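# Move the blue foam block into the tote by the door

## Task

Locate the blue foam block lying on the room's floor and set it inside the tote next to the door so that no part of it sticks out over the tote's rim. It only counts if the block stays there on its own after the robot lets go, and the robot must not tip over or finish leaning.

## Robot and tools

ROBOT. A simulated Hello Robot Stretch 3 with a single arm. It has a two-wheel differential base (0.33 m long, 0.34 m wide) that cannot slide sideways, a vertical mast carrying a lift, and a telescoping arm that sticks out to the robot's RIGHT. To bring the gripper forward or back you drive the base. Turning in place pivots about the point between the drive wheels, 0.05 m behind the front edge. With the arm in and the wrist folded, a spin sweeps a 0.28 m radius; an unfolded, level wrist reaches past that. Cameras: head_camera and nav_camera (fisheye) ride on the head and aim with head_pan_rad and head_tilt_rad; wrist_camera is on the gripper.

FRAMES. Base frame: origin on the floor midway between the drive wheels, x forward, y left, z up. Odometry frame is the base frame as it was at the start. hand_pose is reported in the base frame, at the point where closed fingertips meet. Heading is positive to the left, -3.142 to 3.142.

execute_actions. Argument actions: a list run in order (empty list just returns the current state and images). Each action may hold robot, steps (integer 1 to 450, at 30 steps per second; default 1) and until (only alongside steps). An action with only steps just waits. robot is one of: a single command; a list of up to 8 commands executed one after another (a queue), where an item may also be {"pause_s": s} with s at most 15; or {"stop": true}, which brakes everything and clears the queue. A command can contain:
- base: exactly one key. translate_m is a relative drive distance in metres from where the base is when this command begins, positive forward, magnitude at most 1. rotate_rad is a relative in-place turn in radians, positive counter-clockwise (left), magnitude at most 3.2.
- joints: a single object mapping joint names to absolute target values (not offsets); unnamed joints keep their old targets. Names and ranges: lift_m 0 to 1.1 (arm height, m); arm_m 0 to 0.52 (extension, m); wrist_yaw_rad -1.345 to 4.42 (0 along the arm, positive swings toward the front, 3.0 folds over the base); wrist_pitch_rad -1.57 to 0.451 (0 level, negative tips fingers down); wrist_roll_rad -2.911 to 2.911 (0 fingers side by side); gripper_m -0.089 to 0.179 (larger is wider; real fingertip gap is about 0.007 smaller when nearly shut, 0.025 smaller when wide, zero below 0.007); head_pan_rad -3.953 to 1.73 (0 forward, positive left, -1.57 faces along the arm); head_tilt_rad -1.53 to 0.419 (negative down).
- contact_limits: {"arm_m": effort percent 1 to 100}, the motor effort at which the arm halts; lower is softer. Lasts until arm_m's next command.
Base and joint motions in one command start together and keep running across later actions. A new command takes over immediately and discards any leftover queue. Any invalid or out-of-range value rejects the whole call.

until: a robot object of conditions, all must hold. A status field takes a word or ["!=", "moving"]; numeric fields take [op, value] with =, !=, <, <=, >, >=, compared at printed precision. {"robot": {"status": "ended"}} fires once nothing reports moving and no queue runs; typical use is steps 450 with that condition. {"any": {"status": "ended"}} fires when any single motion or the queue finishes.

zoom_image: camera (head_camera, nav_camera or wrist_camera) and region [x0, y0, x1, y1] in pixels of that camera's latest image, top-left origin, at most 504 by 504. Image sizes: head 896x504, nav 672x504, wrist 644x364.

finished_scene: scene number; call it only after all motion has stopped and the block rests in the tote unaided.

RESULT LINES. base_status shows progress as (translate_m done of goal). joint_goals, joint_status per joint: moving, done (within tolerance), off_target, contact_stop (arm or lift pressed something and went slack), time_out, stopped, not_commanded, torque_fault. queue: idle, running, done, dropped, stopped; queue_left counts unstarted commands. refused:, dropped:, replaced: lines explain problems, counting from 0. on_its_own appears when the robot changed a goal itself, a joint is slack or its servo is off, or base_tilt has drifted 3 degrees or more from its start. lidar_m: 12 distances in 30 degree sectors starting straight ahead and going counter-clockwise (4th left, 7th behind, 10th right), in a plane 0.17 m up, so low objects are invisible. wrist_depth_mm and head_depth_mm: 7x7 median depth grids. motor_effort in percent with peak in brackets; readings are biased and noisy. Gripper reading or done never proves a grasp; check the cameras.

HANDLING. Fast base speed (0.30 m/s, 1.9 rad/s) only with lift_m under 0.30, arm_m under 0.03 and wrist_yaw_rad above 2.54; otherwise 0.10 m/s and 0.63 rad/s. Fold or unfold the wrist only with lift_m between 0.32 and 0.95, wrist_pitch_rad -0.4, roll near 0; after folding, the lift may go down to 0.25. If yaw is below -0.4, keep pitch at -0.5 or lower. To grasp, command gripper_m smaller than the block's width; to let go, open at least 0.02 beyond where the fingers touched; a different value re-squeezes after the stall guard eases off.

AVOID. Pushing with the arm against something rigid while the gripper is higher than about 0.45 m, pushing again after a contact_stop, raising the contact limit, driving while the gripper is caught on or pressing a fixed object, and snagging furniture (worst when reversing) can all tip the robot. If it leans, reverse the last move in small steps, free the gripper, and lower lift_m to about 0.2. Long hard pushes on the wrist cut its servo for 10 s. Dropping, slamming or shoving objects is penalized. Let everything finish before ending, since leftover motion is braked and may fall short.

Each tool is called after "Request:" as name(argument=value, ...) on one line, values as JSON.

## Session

Request:
execute_actions(actions=[{"robot":{"joints":{"head_tilt_rad":-0.7,"lift_m":0.29}},"steps":20}])

Request:
execute_actions(actions=[{"robot":{"joints":{"head_pan_rad":-1.5}},"steps":40}])

Request:
execute_actions(actions=[{"robot":{"joints":{"head_pan_rad":-3}},"steps":40}])

Scene clock: 0.67 s.
robot.base_odometry: x=+0.000 y=+0.000 heading=+0.000 (m, m, rad; robot's odometry frame)
robot.turned_by_wheels: +0.000 (rad since the last result)
robot.turned_by_imu: +0.000 (rad since the last result)
robot.base_tilt: forward=+1.6 right=+0.6 (deg)
robot.lidar_m: 2.20 1.39 0.91 0.84 0.85 1.06 1.29 1.26 0.97 0.89 0.90 1.13
robot.head_depth_mm: 1854 1927 2018 1955 1632 1376 1194 / 2011 2246 2439 2008 1638 1382 1189 / 1959 2215 2468 1945 1641 1383 1196 / 1937 2177 2436 2015 1642 1379 1197 / 1911 2147 2408 2038 1652 1383 1194 / 1889 2097 2362 2027 1655 1386 1198 / 1868 2082 2348 2037 1656 1401 1205
robot.base_status: not_commanded
robot.joint_positions: lift_m=+0.510 arm_m=+0.003 wrist_yaw_rad=+2.897 wrist_pitch_rad=-0.545 wrist_roll_rad=+0.004 gripper_m=+0.037 head_pan_rad=-0.016 head_tilt_rad=-0.690
robot.joint_goals: lift_m=+0.290 arm_m=+0.003 wrist_yaw_rad=+2.897 wrist_pitch_rad=-0.545 wrist_roll_rad=+0.004 gripper_m=+0.037 head_pan_rad=-0.016 head_tilt_rad=-0.700
robot.joint_status: lift_m=moving arm_m=not_commanded wrist_yaw_rad=not_commanded wrist_pitch_rad=not_commanded wrist_roll_rad=not_commanded gripper_m=not_commanded head_pan_rad=not_commanded head_tilt_rad=moving
robot.measured_speeds: translate_m=+0.000 rotate_rad=+0.000 lift_m=-0.110 arm_m=+0.000 wrist_yaw_rad=+0.000 wrist_pitch_rad=+0.000 wrist_roll_rad=+0.000 head_pan_rad=+0.000 head_tilt_rad=-0.048
robot: refusals=0 queue=running queue_left=0
robot.motor_effort: left_wheel=-1(1) right_wheel=+0(0) lift_m=+22(27) arm_m=+0(0) wrist_yaw_rad=+1(0) wrist_pitch_rad=+6(6) wrist_roll_rad=+0(0) gripper_m=+0(0) head_pan_rad=+1(0) head_tilt_rad=-5(38) (%)
robot.hand_pose: x=+0.0287 y=+0.0529 z=+0.4956 quat_wxyz=(+0.272, +0.700, +0.106, +0.652) (m; robot's base frame)
robot.wrist_depth_mm: - 754 813 887 979 - - / 758 835 882 - - - - / 830 - 992 - - - - / 932 - 972 967 961 951 912 / 828 817 838 811 832 814 786 / 714 720 - 717 - 694 685 / 641 623 - 635 611 618 614
pictures: head_camera (sideways: a quarter turn clockwise sets it upright), nav_camera (sideways: a quarter turn counterclockwise sets it upright), wrist_camera
Images, in order (width x height): head_camera 896x504, nav_camera 672x504, wrist_camera 644x364.

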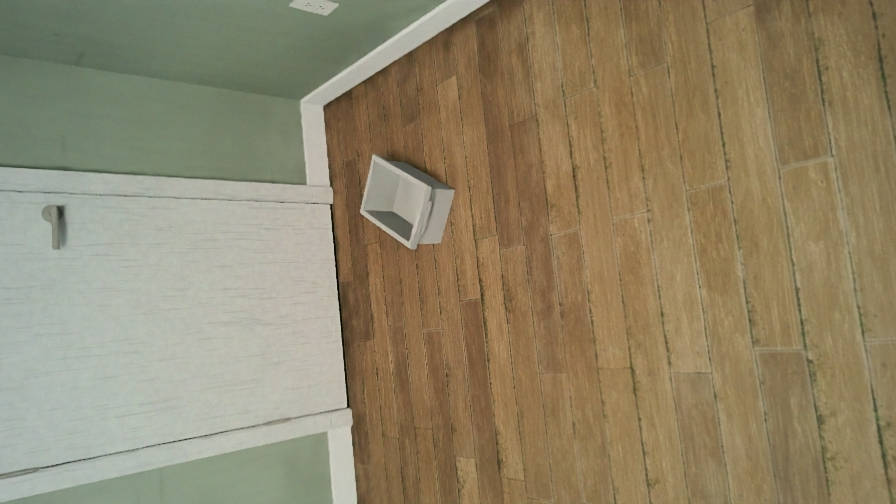

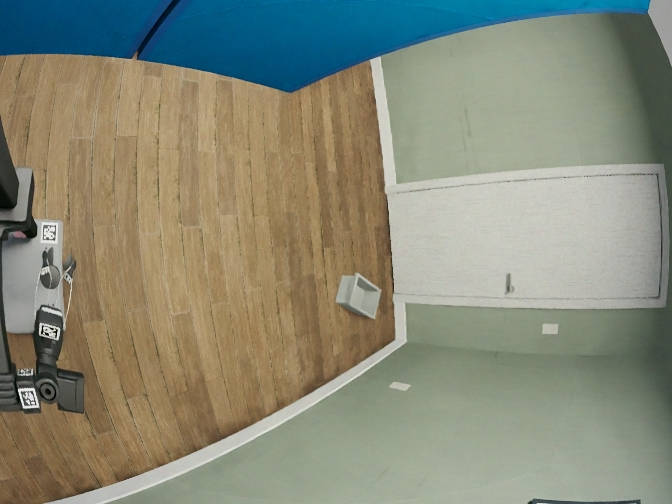

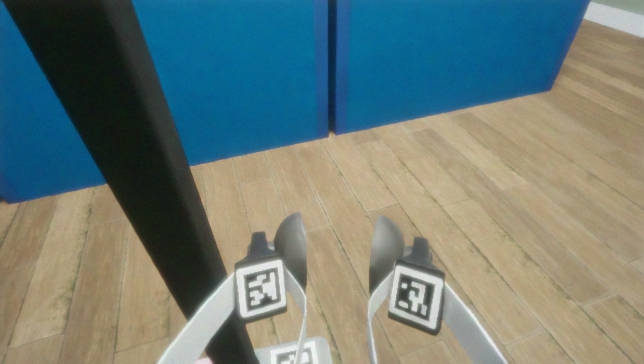

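Scene clock: 2.00 s.
robot.base_odometry: x=+0.000 y=+0.000 heading=+0.000 (m, m, rad; robot's odometry frame)
robot.turned_by_wheels: +0.000 (rad since the last result)
robot.turned_by_imu: +0.000 (rad since the last result)
robot.base_tilt: forward=+1.5 right=+0.5 (deg)
robot.lidar_m: 2.20 1.39 0.91 0.84 0.85 1.06 1.30 1.26 0.97 0.89 0.90 1.12
robot.head_depth_mm: 765 860 985 1148 1382 1375 1194 / 759 854 977 1140 1373 1373 1190 / 755 849 971 1135 1357 1385 1193 / 751 845 965 1124 1349 1382 1193 / 748 842 958 1114 1337 1383 1191 / 746 836 953 1105 1330 1383 1198 / 741 831 946 1101 1314 1386 1199
robot.base_status: not_commanded
robot.joint_positions: lift_m=+0.364 arm_m=+0.003 wrist_yaw_rad=+2.897 wrist_pitch_rad=-0.545 wrist_roll_rad=+0.004 gripper_m=+0.037 head_pan_rad=-1.493 head_tilt_rad=-0.691
robot.joint_goals: lift_m=+0.290 arm_m=+0.003 wrist_yaw_rad=+2.897 wrist_pitch_rad=-0.545 wrist_roll_rad=+0.004 gripper_m=+0.037 head_pan_rad=-1.500 head_tilt_rad=-0.700
robot.joint_status: lift_m=moving arm_m=not_commanded wrist_yaw_rad=not_commanded wrist_pitch_rad=not_commanded wrist_roll_rad=not_commanded gripper_m=not_commanded head_pan_rad=done head_tilt_rad=done
robot.measured_speeds: translate_m=+0.000 rotate_rad=+0.000 lift_m=-0.110 arm_m=+0.000 wrist_yaw_rad=+0.000 wrist_pitch_rad=+0.000 wrist_roll_rad=+0.000 head_pan_rad=+0.000 head_tilt_rad=+0.000
robot: refusals=0 queue=done queue_left=0
robot.motor_effort: left_wheel=-1(1) right_wheel=+0(0) lift_m=+19(23) arm_m=+1(0) wrist_yaw_rad=+0(0) wrist_pitch_rad=+6(6) wrist_roll_rad=+0(0) gripper_m=+0(0) head_pan_rad=-3(43) head_tilt_rad=-4(4) (%)
robot.hand_pose: x=+0.0287 y=+0.0529 z=+0.3490 quat_wxyz=(+0.272, +0.700, +0.106, +0.652) (m; robot's base frame)
robot.wrist_depth_mm: - 755 814 874 975 - - / 727 826 875 956 - - - / 815 - 899 903 885 854 846 / 744 - 721 726 723 713 718 / 627 620 644 617 632 597 615 / 546 548 - 547 - 525 531 / 488 - - 479 475 474 466
pictures: head_camera (sideways: a quarter turn clockwise sets it upright), nav_camera (sideways: a quarter turn counterclockwise sets it upright), wrist_camera
Images, in order (width x height): head_camera 896x504, nav_camera 672x504, wrist_camera 644x364.

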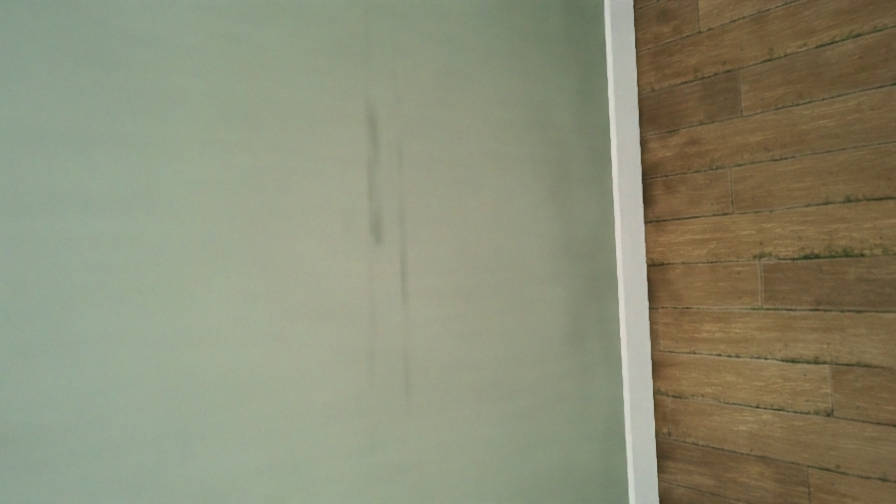

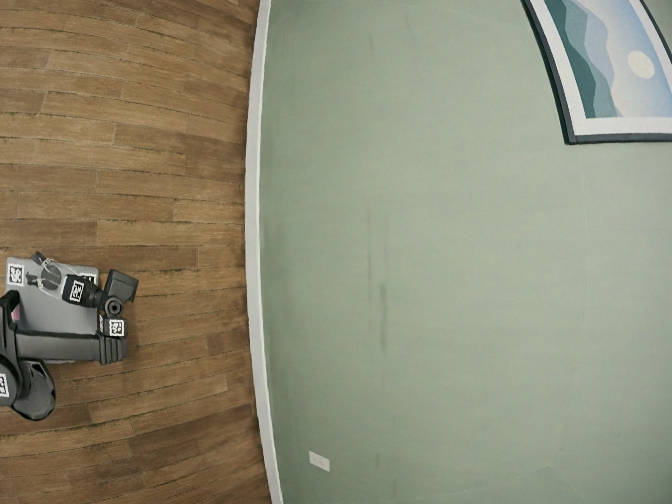

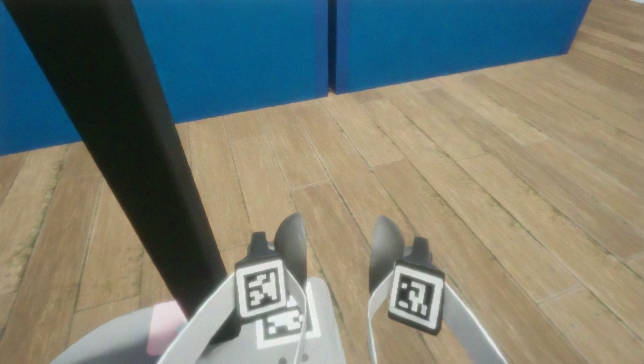

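Scene clock: 3.33 s.
robot.base_odometry: x=+0.000 y=+0.000 heading=+0.000 (m, m, rad; robot's odometry frame)
robot.turned_by_wheels: +0.000 (rad since the last result)
robot.turned_by_imu: +0.000 (rad since the last result)
robot.base_tilt: forward=+1.6 right=+0.5 (deg)
robot.lidar_m: 2.20 1.38 0.91 0.84 0.85 1.06 1.29 1.26 0.97 0.89 0.90 1.13
robot.head_depth_mm: 1275 1403 1445 1795 1626 1371 1190 / 1273 1435 1545 1804 1631 1382 1191 / 1272 1435 1563 1805 1632 1378 1193 / 1277 1445 1572 1805 1640 1384 1199 / 1288 1449 1578 1816 1645 1388 1191 / 1276 1349 1638 1912 1650 1385 1195 / 1353 1523 1742 1946 1651 1387 1199
robot.base_status: not_commanded
robot.joint_positions: lift_m=+0.290 arm_m=+0.003 wrist_yaw_rad=+2.897 wrist_pitch_rad=-0.545 wrist_roll_rad=+0.004 gripper_m=+0.037 head_pan_rad=-2.993 head_tilt_rad=-0.691
robot.joint_goals: lift_m=+0.290 arm_m=+0.003 wrist_yaw_rad=+2.897 wrist_pitch_rad=-0.545 wrist_roll_rad=+0.004 gripper_m=+0.037 head_pan_rad=-3.000 head_tilt_rad=-0.700
robot.joint_status: lift_m=done arm_m=not_commanded wrist_yaw_rad=not_commanded wrist_pitch_rad=not_commanded wrist_roll_rad=not_commanded gripper_m=not_commanded head_pan_rad=done head_tilt_rad=done
robot.measured_speeds: translate_m=+0.000 rotate_rad=+0.000 lift_m=+0.000 arm_m=+0.000 wrist_yaw_rad=+0.000 wrist_pitch_rad=+0.000 wrist_roll_rad=+0.000 head_pan_rad=+0.000 head_tilt_rad=+0.000
robot: refusals=0 queue=done queue_left=0
robot.motor_effort: left_wheel=-1(1) right_wheel=+0(0) lift_m=+21(22) arm_m=+1(1) wrist_yaw_rad=+0(0) wrist_pitch_rad=+6(6) wrist_roll_rad=+0(0) gripper_m=+0(0) head_pan_rad=-3(40) head_tilt_rad=-4(4) (%)
robot.hand_pose: x=+0.0287 y=+0.0529 z=+0.2757 quat_wxyz=(+0.272, +0.700, +0.106, +0.652) (m; robot's base frame)
robot.wrist_depth_mm: - 766 815 892 - - - / 748 831 874 955 953 925 945 / 799 - 755 763 748 733 733 / 633 - 631 624 612 602 609 / 535 530 546 528 542 522 519 / 474 - - 458 - 454 452 / - - - - 398 399 397
pictures: head_camera (sideways: a quarter turn clockwise sets it upright), nav_camera (sideways: a quarter turn counterclockwise sets it upright), wrist_camera
Images, in order (width x height): head_camera 896x504, nav_camera 672x504, wrist_camera 644x364.

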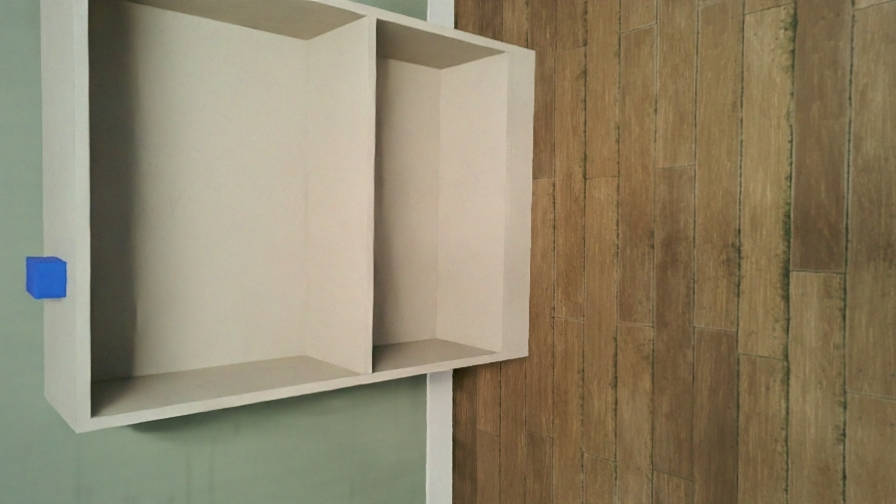

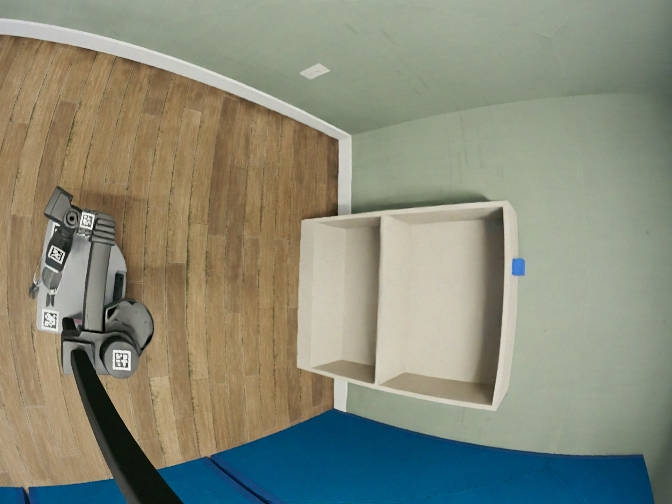

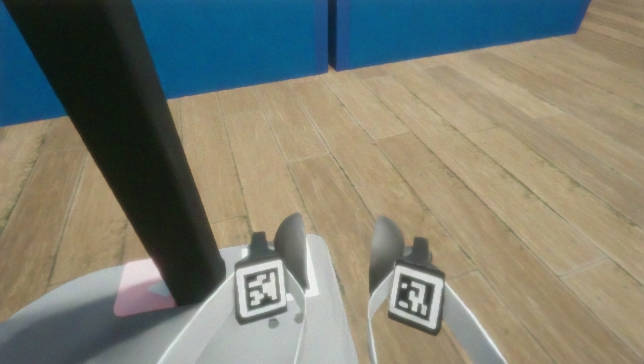

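Request:
execute_actions(actions=[{"robot":[{"base":{"rotate_rad":0.43},"joints":{"head_pan_rad":0.85}},{"base":{"translate_m":1}},{"base":{"translate_m":0.77}},{"base":{"rotate_rad":1.29}},{"base":{"translate_m":1}}],"steps":450},{"steps":450,"until":{"robot":{"status":"ended"}}}])

Scene clock: 22.40 s.
robot.base_odometry: x=+1.460 y=+1.727 heading=+1.720 (m, m, rad; robot's odometry frame)
robot.turned_by_wheels: +1.720 (rad since the last result)
robot.turned_by_imu: +1.699 (rad since the last result)
robot.base_tilt: forward=+1.4 right=+0.6 (deg)
robot.lidar_m: 1.94 2.44 3.02 1.32 0.53 0.61 1.99 0.76 0.55 0.53 0.56 0.77
robot.head_depth_mm: 2022 2630 2608 2005 1627 1377 1188 / 2207 2806 2619 2022 1631 1374 1191 / 2859 3184 2535 2001 1646 1379 1189 / 3205 3453 2620 2033 1643 1378 1192 / 3484 3715 2641 2024 1647 1379 1197 / 3305 3525 2657 2028 1633 1389 1201 / 3053 3288 2645 2039 1653 1386 1195
robot.base_status: done (translate_m +1.0000 of +1.0000)
robot.joint_positions: lift_m=+0.290 arm_m=+0.003 wrist_yaw_rad=+2.897 wrist_pitch_rad=-0.545 wrist_roll_rad=+0.004 gripper_m=+0.037 head_pan_rad=+0.843 head_tilt_rad=-0.692
robot.joint_goals: lift_m=+0.290 arm_m=+0.003 wrist_yaw_rad=+2.897 wrist_pitch_rad=-0.545 wrist_roll_rad=+0.004 gripper_m=+0.037 head_pan_rad=+0.850 head_tilt_rad=-0.700
robot.joint_status: lift_m=done arm_m=not_commanded wrist_yaw_rad=not_commanded wrist_pitch_rad=not_commanded wrist_roll_rad=not_commanded gripper_m=not_commanded head_pan_rad=done head_tilt_rad=done
robot.measured_speeds: translate_m=+0.000 rotate_rad=+0.000 lift_m=+0.000 arm_m=+0.000 wrist_yaw_rad=+0.000 wrist_pitch_rad=+0.000 wrist_roll_rad=+0.000 head_pan_rad=+0.000 head_tilt_rad=+0.000
robot: refusals=0 queue=done queue_left=0
robot.motor_effort: left_wheel=-3(7) right_wheel=+3(11) lift_m=+22(22) arm_m=+1(1) wrist_yaw_rad=+1(0) wrist_pitch_rad=+6(6) wrist_roll_rad=+0(0) gripper_m=+0(0) head_pan_rad=+4(42) head_tilt_rad=-4(4) (%)
robot.hand_pose: x=+0.0287 y=+0.0528 z=+0.2756 quat_wxyz=(+0.273, +0.700, +0.106, +0.652) (m; robot's base frame)
robot.wrist_depth_mm: - - - - - - - / 430 889 946 961 938 915 892 / 472 - 757 751 746 737 721 / 533 - 632 627 607 607 612 / 531 521 540 535 528 518 525 / 472 - - 464 - 456 451 / - - - - 394 402 399
pictures: head_camera (sideways: a quarter turn clockwise sets it upright), nav_camera (sideways: a quarter turn counterclockwise sets it upright), wrist_camera
Images, in order (width x height): head_camera 896x504, nav_camera 672x504, wrist_camera 644x364.

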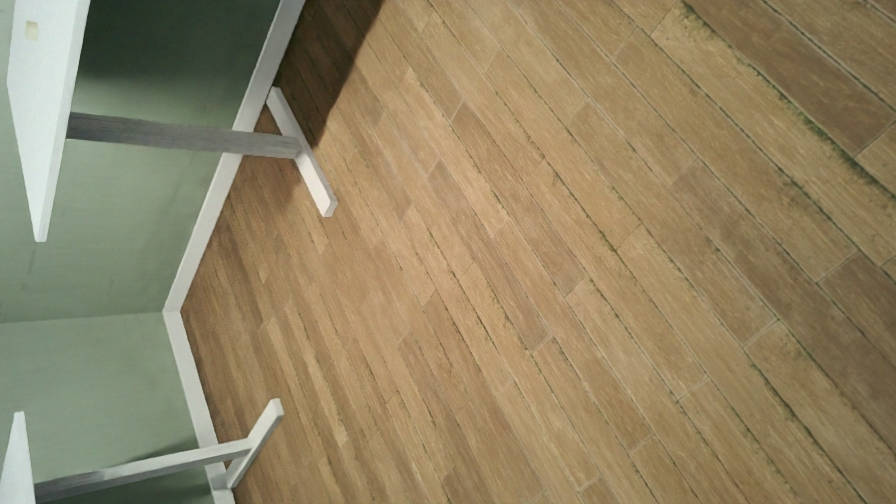

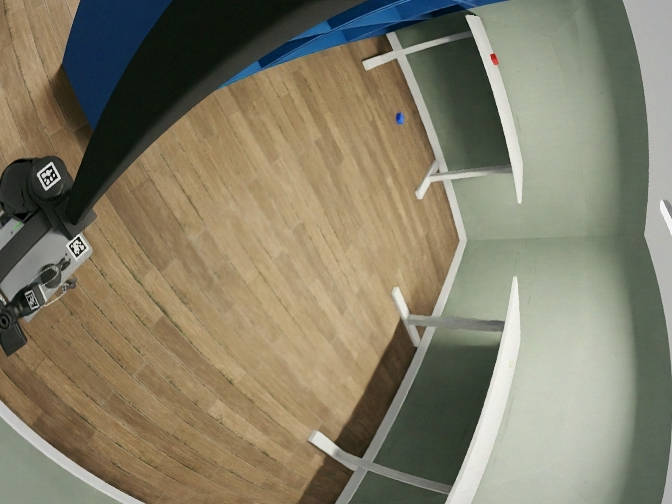

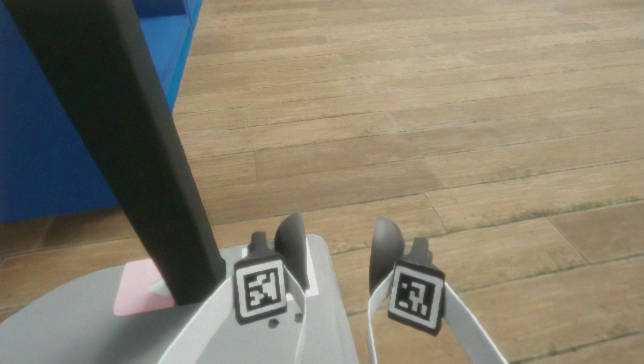

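Request:
execute_actions(actions=[{"robot":[{"base":{"rotate_rad":1.3},"joints":{"head_pan_rad":-1.57,"head_tilt_rad":-1.0}},{"base":{"translate_m":1}},{"base":{"translate_m":1}},{"base":{"rotate_rad":1.78}},{"joints":{"lift_m":0.34,"wrist_pitch_rad":-0.4}},{"joints":{"wrist_yaw_rad":0,"gripper_m":0.17}},{"joints":{"wrist_pitch_rad":-0.8,"lift_m":0.15,"arm_m":0.25}}],"steps":450},{"steps":450,"until":{"robot":{"status":"ended"}}}])

Scene clock: 43.83 s.
robot.base_odometry: x=-0.525 y=+1.970 heading=-1.484 (m, m, rad; robot's odometry frame)
robot.turned_by_wheels: +3.080 (rad since the last result)
robot.turned_by_imu: +3.035 (rad since the last result)
robot.base_tilt: forward=+1.5 right=+0.6 (deg)
robot.lidar_m: 0.95 0.92 1.59 2.45 2.49 1.93 1.38 1.84 1.09 1.31 1.00 0.82
robot.head_depth_mm: 613 1541 1729 1528 1362 1220 1115 / 615 1525 1714 1533 1356 1221 - / 616 1508 1718 1526 1410 1229 - / 618 556 1710 1536 1385 1228 - / 620 557 1700 1538 1357 1227 1114 / 621 558 1693 1535 1365 1227 1120 / 619 558 1675 1529 1365 1226 1115
robot.base_status: done (rotate_rad +1.7799 of +1.7800)
robot.joint_positions: lift_m=+0.150 arm_m=+0.250 wrist_yaw_rad=+0.001 wrist_pitch_rad=-0.808 wrist_roll_rad=+0.004 gripper_m=+0.170 head_pan_rad=-1.564 head_tilt_rad=-0.988
robot.joint_goals: lift_m=+0.150 arm_m=+0.250 wrist_yaw_rad=+0.000 wrist_pitch_rad=-0.800 wrist_roll_rad=+0.004 gripper_m=+0.170 head_pan_rad=-1.570 head_tilt_rad=-1.000
robot.joint_status: lift_m=done arm_m=done wrist_yaw_rad=done wrist_pitch_rad=done wrist_roll_rad=not_commanded gripper_m=done head_pan_rad=done head_tilt_rad=done
robot.measured_speeds: translate_m=+0.000 rotate_rad=+0.000 lift_m=+0.000 arm_m=+0.000 wrist_yaw_rad=+0.000 wrist_pitch_rad=+0.000 wrist_roll_rad=+0.000 head_pan_rad=+0.000 head_tilt_rad=+0.000
robot: refusals=0 queue=done queue_left=0
robot.motor_effort: left_wheel=-3(7) right_wheel=+2(10) lift_m=+21(43) arm_m=+4(5) wrist_yaw_rad=-1(2) wrist_pitch_rad=+4(8) wrist_roll_rad=+0(0) gripper_m=+0(99) head_pan_rad=-3(42) head_tilt_rad=-6(28) (%)
robot.hand_pose: x=-0.0214 y=-0.5542 z=+0.0872 quat_wxyz=(+0.649, +0.278, -0.651, -0.279) (m; robot's base frame)
robot.wrist_depth_mm: 441 431 422 418 413 407 401 / 376 370 326 342 362 356 350 / 338 327 323 315 316 317 312 / 296 295 293 290 285 284 280 / 269 272 263 264 258 258 257 / 251 244 243 239 238 237 236 / 222 224 224 223 220 220 -
pictures: head_camera (sideways: a quarter turn clockwise sets it upright), nav_camera (sideways: a quarter turn counterclockwise sets it upright), wrist_camera
Images, in order (width x height): head_camera 896x504, nav_camera 672x504, wrist_camera 644x364.

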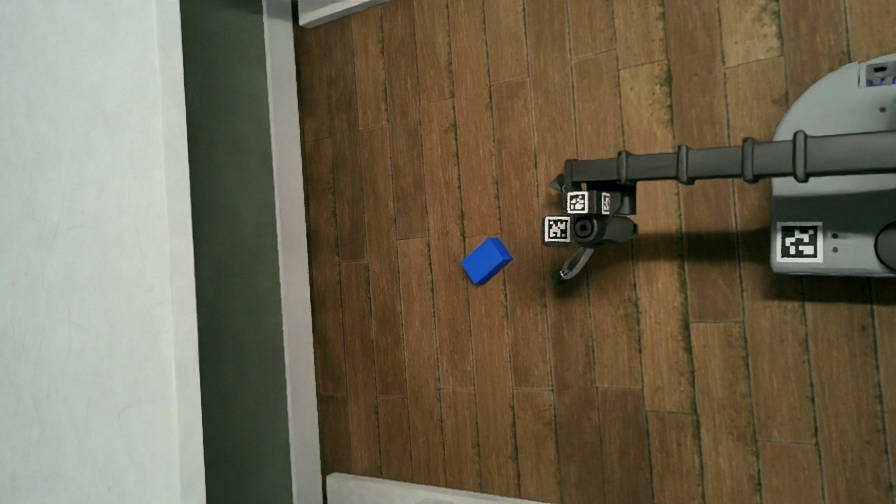

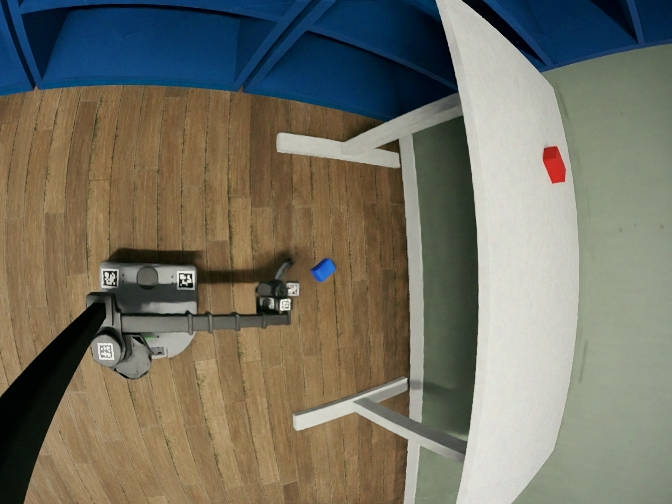

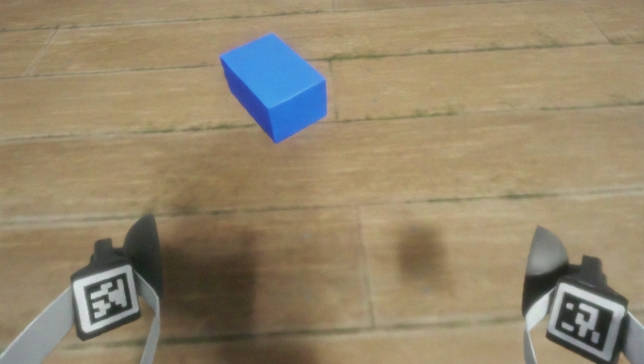

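Request:
execute_actions(actions=[{"robot":{"joints":{"arm_m":0.44,"lift_m":0.088,"wrist_yaw_rad":0.37}},"steps":450,"until":{"robot":{"status":"ended"}}}])

Scene clock: 46.47 s.
robot.base_odometry: x=-0.525 y=+1.970 heading=-1.484 (m, m, rad; robot's odometry frame)
robot.turned_by_wheels: +0.000 (rad since the last result)
robot.turned_by_imu: +0.000 (rad since the last result)
robot.base_tilt: forward=+1.4 right=+0.7 (deg)
robot.lidar_m: 0.95 0.92 1.59 2.45 2.49 1.93 1.38 1.84 1.09 1.31 0.99 0.82
robot.head_depth_mm: 614 1539 1723 1530 1362 1224 1114 / 615 1524 1710 1527 1361 1220 - / 618 1505 1717 1553 1364 1221 - / 618 556 1703 1565 1360 1225 - / 619 556 1706 1534 1361 1228 1115 / 619 557 1688 1533 1364 1222 1118 / 620 558 1676 1540 1368 1231 1121
robot.base_status: done (rotate_rad +1.7799 of +1.7800)
robot.joint_positions: lift_m=+0.088 arm_m=+0.440 wrist_yaw_rad=+0.368 wrist_pitch_rad=-0.809 wrist_roll_rad=+0.004 gripper_m=+0.170 head_pan_rad=-1.564 head_tilt_rad=-0.988
robot.joint_goals: lift_m=+0.088 arm_m=+0.440 wrist_yaw_rad=+0.370 wrist_pitch_rad=-0.800 wrist_roll_rad=+0.004 gripper_m=+0.170 head_pan_rad=-1.570 head_tilt_rad=-1.000
robot.joint_status: lift_m=done arm_m=done wrist_yaw_rad=done wrist_pitch_rad=done wrist_roll_rad=not_commanded gripper_m=done head_pan_rad=done head_tilt_rad=done
robot.measured_speeds: translate_m=+0.000 rotate_rad=+0.000 lift_m=+0.000 arm_m=+0.000 wrist_yaw_rad=+0.000 wrist_pitch_rad=+0.000 wrist_roll_rad=+0.000 head_pan_rad=+0.000 head_tilt_rad=+0.000
robot: refusals=0 queue=done queue_left=0
robot.motor_effort: left_wheel=-3(3) right_wheel=+2(2) lift_m=+21(21) arm_m=+4(3) wrist_yaw_rad=+1(4) wrist_pitch_rad=+4(4) wrist_roll_rad=+1(0) gripper_m=+0(0) head_pan_rad=-3(2) head_tilt_rad=-6(6) (%)
robot.hand_pose: x=+0.0358 y=-0.7335 z=+0.0251 quat_wxyz=(+0.689, +0.392, -0.589, -0.156) (m; robot's base frame)
robot.wrist_depth_mm: 325 315 314 310 303 300 296 / 279 273 271 269 267 262 260 / 246 243 242 238 236 232 231 / 220 218 216 160 208 210 209 / 199 201 197 145 150 192 190 / 185 180 178 133 137 174 175 / 165 166 165 159 162 161 -
pictures: head_camera (sideways: a quarter turn clockwise sets it upright), nav_camera (sideways: a quarter turn counterclockwise sets it upright), wrist_camera
Images, in order (width x height): head_camera 896x504, nav_camera 672x504, wrist_camera 644x364.

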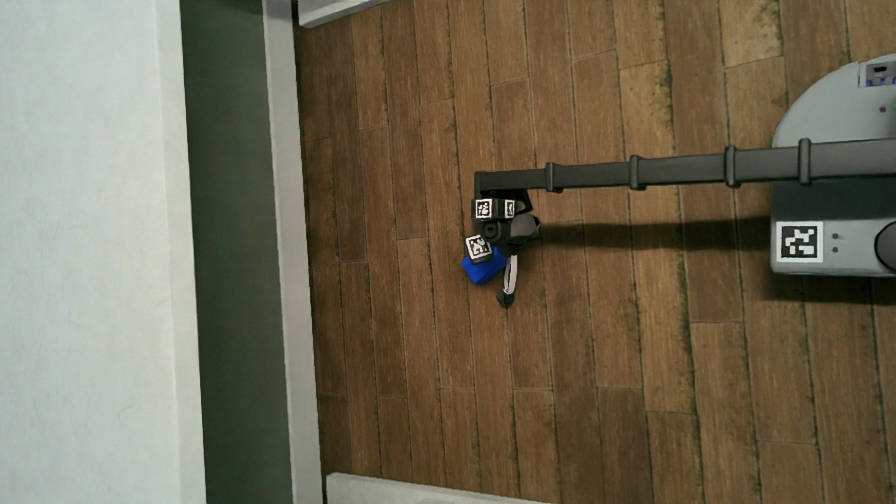

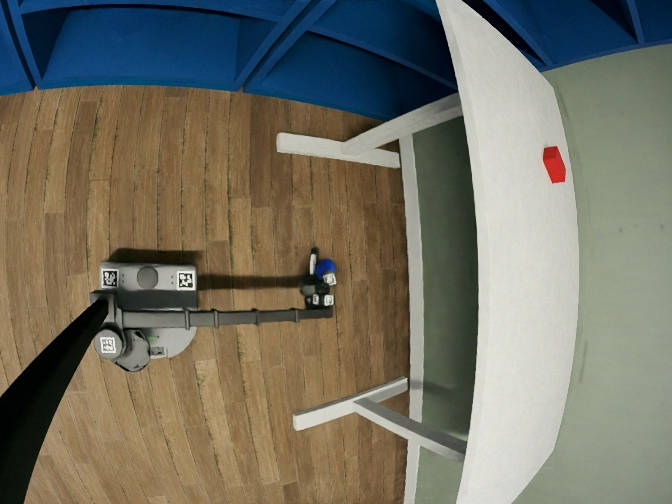

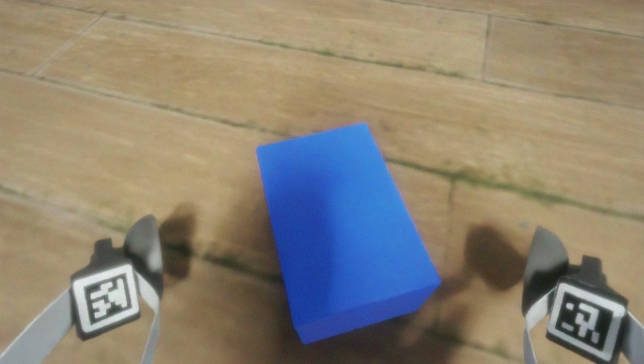

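Request:
execute_actions(actions=[{"robot":[{"joints":{"gripper_m":0.01}},{"joints":{"lift_m":0.34,"arm_m":0,"wrist_pitch_rad":-0.4}},{"joints":{"wrist_yaw_rad":2.6}},{"joints":{"lift_m":0.29}}],"steps":450,"until":{"robot":{"status":"ended"}}},{"robot":[{"base":{"rotate_rad":-1.78}},{"base":{"translate_m":-1}},{"base":{"translate_m":-1}},{"base":{"rotate_rad":-1.3}},{"base":{"translate_m":-1}},{"base":{"translate_m":-0.3}},{"base":{"rotate_rad":-1.5}},{"joints":{"lift_m":0.4,"wrist_yaw_rad":0}}],"steps":450},{"steps":450,"until":{"robot":{"status":"ended"}}}])

Scene clock: 83.07 s.
robot.base_odometry: x=+1.653 y=+0.441 heading=+0.220 (m, m, rad; robot's odometry frame)
robot.turned_by_wheels: -4.580 (rad since the last result)
robot.turned_by_imu: -4.519 (rad since the last result)
robot.base_tilt: forward=+1.6 right=+0.5 (deg)
robot.lidar_m: 0.50 0.57 0.83 3.15 0.84 0.98 2.90 1.44 1.12 1.11 0.67 0.52
robot.head_depth_mm: 1024 1210 1479 1529 1359 1223 1111 / 1035 1224 1503 1528 1339 1240 - / 1043 1241 1523 1527 1356 1260 - / 1055 1256 1549 1534 1318 1229 - / 1065 1272 1567 1533 1363 1223 1118 / 1079 1284 1588 1545 1366 1225 1116 / 1091 1229 1326 1328 1326 1229 1119
robot.base_status: done (rotate_rad -1.4999 of -1.5000)
robot.joint_positions: lift_m=+0.400 arm_m=+0.003 wrist_yaw_rad=+0.003 wrist_pitch_rad=-0.423 wrist_roll_rad=+0.004 gripper_m=+0.011 head_pan_rad=-1.564 head_tilt_rad=-0.988
robot.joint_goals: lift_m=+0.400 arm_m=+0.000 wrist_yaw_rad=+0.000 wrist_pitch_rad=-0.400 wrist_roll_rad=+0.004 gripper_m=+0.010 head_pan_rad=-1.570 head_tilt_rad=-1.000
robot.joint_status: lift_m=done arm_m=done wrist_yaw_rad=done wrist_pitch_rad=done wrist_roll_rad=not_commanded gripper_m=done head_pan_rad=done head_tilt_rad=done
robot.measured_speeds: translate_m=+0.000 rotate_rad=+0.000 lift_m=+0.000 arm_m=+0.000 wrist_yaw_rad=+0.000 wrist_pitch_rad=+0.000 wrist_roll_rad=+0.000 head_pan_rad=+0.000 head_tilt_rad=+0.000
robot: refusals=0 queue=done queue_left=0
robot.motor_effort: left_wheel=+0(6) right_wheel=-2(9) lift_m=+41(44) arm_m=-3(4) wrist_yaw_rad=-2(2) wrist_pitch_rad=+10(11) wrist_roll_rad=+0(0) gripper_m=-23(100) head_pan_rad=-2(3) head_tilt_rad=-6(6) (%)
robot.hand_pose: x=-0.0209 y=-0.3717 z=+0.4111 quat_wxyz=(+0.690, +0.149, -0.692, -0.148) (m; robot's base frame)
robot.wrist_depth_mm: 560 772 815 798 774 734 720 / 539 794 887 869 835 794 784 / 551 784 991 915 921 885 847 / 576 799 931 159 891 892 862 / 563 743 758 143 149 749 751 / 581 658 - 130 133 647 644 / 546 563 555 436 545 549 555
pictures: head_camera (sideways: a quarter turn clockwise sets it upright), nav_camera (sideways: a quarter turn counterclockwise sets it upright), wrist_camera
Images, in order (width x height): head_camera 896x504, nav_camera 672x504, wrist_camera 644x364.

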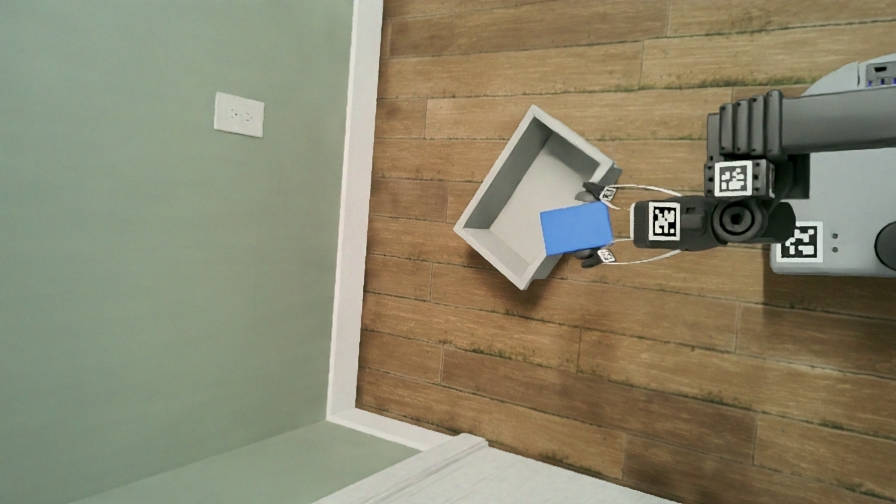

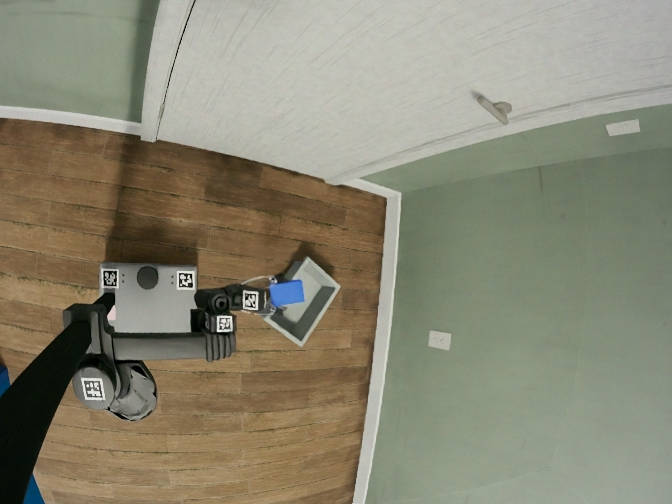

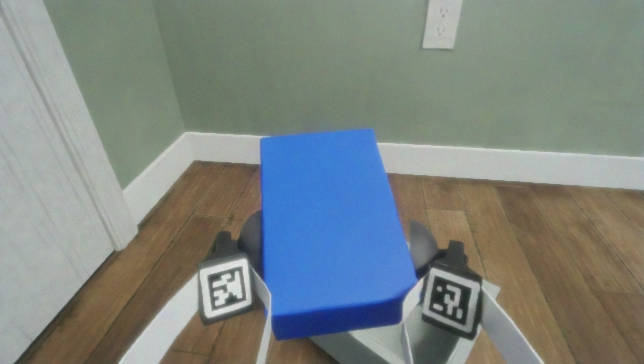

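Request:
execute_actions(actions=[{"robot":[{"base":{"translate_m":-0.07},"joints":{"arm_m":0.39,"wrist_pitch_rad":-1.2,"lift_m":0.32}},{"joints":{"lift_m":0.155}},{"joints":{"gripper_m":0.11}},{"joints":{"lift_m":0.28}}],"steps":450,"until":{"robot":{"status":"ended"}}}])

Scene clock: 92.73 s.
robot.base_odometry: x=+1.585 y=+0.426 heading=+0.220 (m, m, rad; robot's odometry frame)
robot.turned_by_wheels: +0.000 (rad since the last result)
robot.turned_by_imu: -0.001 (rad since the last result)
robot.base_tilt: forward=+1.5 right=+0.6 (deg)
robot.lidar_m: 0.58 0.64 0.94 1.06 0.85 0.99 2.83 1.43 1.12 1.10 0.76 0.59
robot.head_depth_mm: 1019 1197 1472 1529 1360 1222 1112 / 1028 1218 1493 1534 1360 1219 - / 1037 1223 1515 1590 1350 1220 - / 1045 1248 1539 1559 1329 1228 - / 1057 1260 1567 1524 1348 1230 1115 / 1070 1274 1583 1542 1367 1226 1118 / 1084 1296 1489 1486 1365 1229 1121
robot.base_status: done (translate_m -0.0700 of -0.0700)
robot.joint_positions: lift_m=+0.280 arm_m=+0.390 wrist_yaw_rad=+0.001 wrist_pitch_rad=-1.207 wrist_roll_rad=+0.004 gripper_m=+0.110 head_pan_rad=-1.564 head_tilt_rad=-0.988
robot.joint_goals: lift_m=+0.280 arm_m=+0.390 wrist_yaw_rad=+0.000 wrist_pitch_rad=-1.200 wrist_roll_rad=+0.004 gripper_m=+0.110 head_pan_rad=-1.570 head_tilt_rad=-1.000
robot.joint_status: lift_m=done arm_m=done wrist_yaw_rad=done wrist_pitch_rad=done wrist_roll_rad=not_commanded gripper_m=done head_pan_rad=done head_tilt_rad=done
robot.measured_speeds: translate_m=+0.000 rotate_rad=+0.000 lift_m=+0.000 arm_m=+0.000 wrist_yaw_rad=+0.000 wrist_pitch_rad=+0.000 wrist_roll_rad=+0.000 head_pan_rad=+0.000 head_tilt_rad=+0.000
robot: refusals=0 queue=done queue_left=0
robot.motor_effort: left_wheel=+1(2) right_wheel=-2(5) lift_m=+41(43) arm_m=+4(5) wrist_yaw_rad=-1(2) wrist_pitch_rad=+3(12) wrist_roll_rad=+0(0) gripper_m=+0(96) head_pan_rad=-2(2) head_tilt_rad=-6(6) (%)
robot.hand_pose: x=-0.0215 y=-0.6032 z=+0.1702 quat_wxyz=(+0.581, +0.401, -0.583, -0.402) (m; robot's base frame)
robot.wrist_depth_mm: 391 381 382 376 371 366 360 / 378 371 261 244 363 353 349 / 367 364 302 339 245 348 339 / 352 248 341 340 282 328 329 / 347 244 333 284 326 224 322 / 337 332 324 279 318 - 210 / 330 322 226 314 307 240 302
pictures: head_camera (sideways: a quarter turn clockwise sets it upright), nav_camera (sideways: a quarter turn counterclockwise sets it upright), wrist_camera
Images, in order (width x height): head_camera 896x504, nav_camera 672x504, wrist_camera 644x364.

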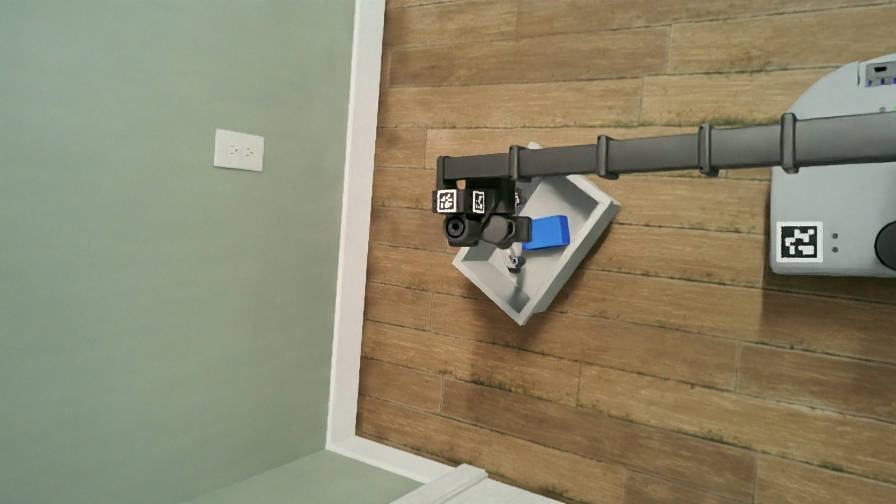

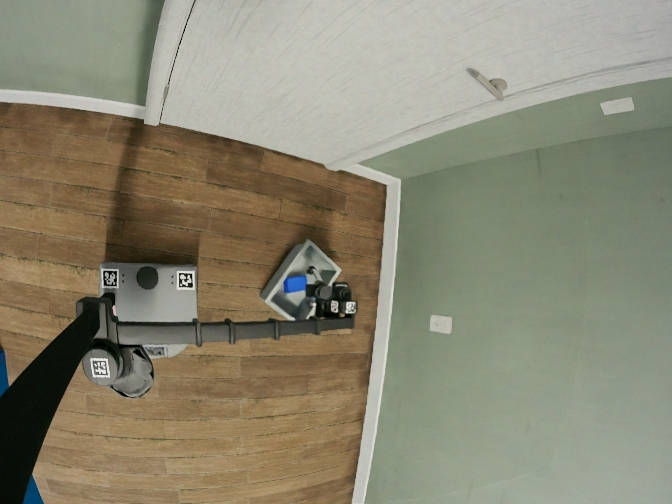

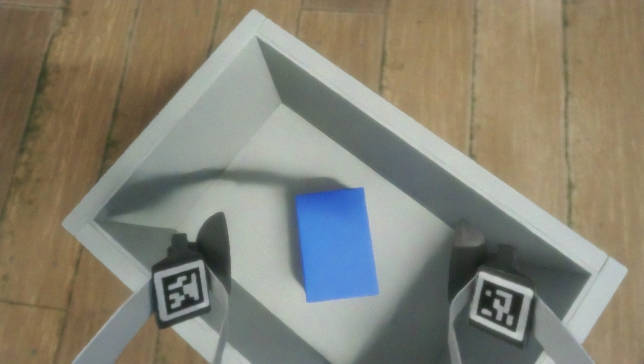

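Request:
finished_scene(scene=2)

The scene is finished: the task was done.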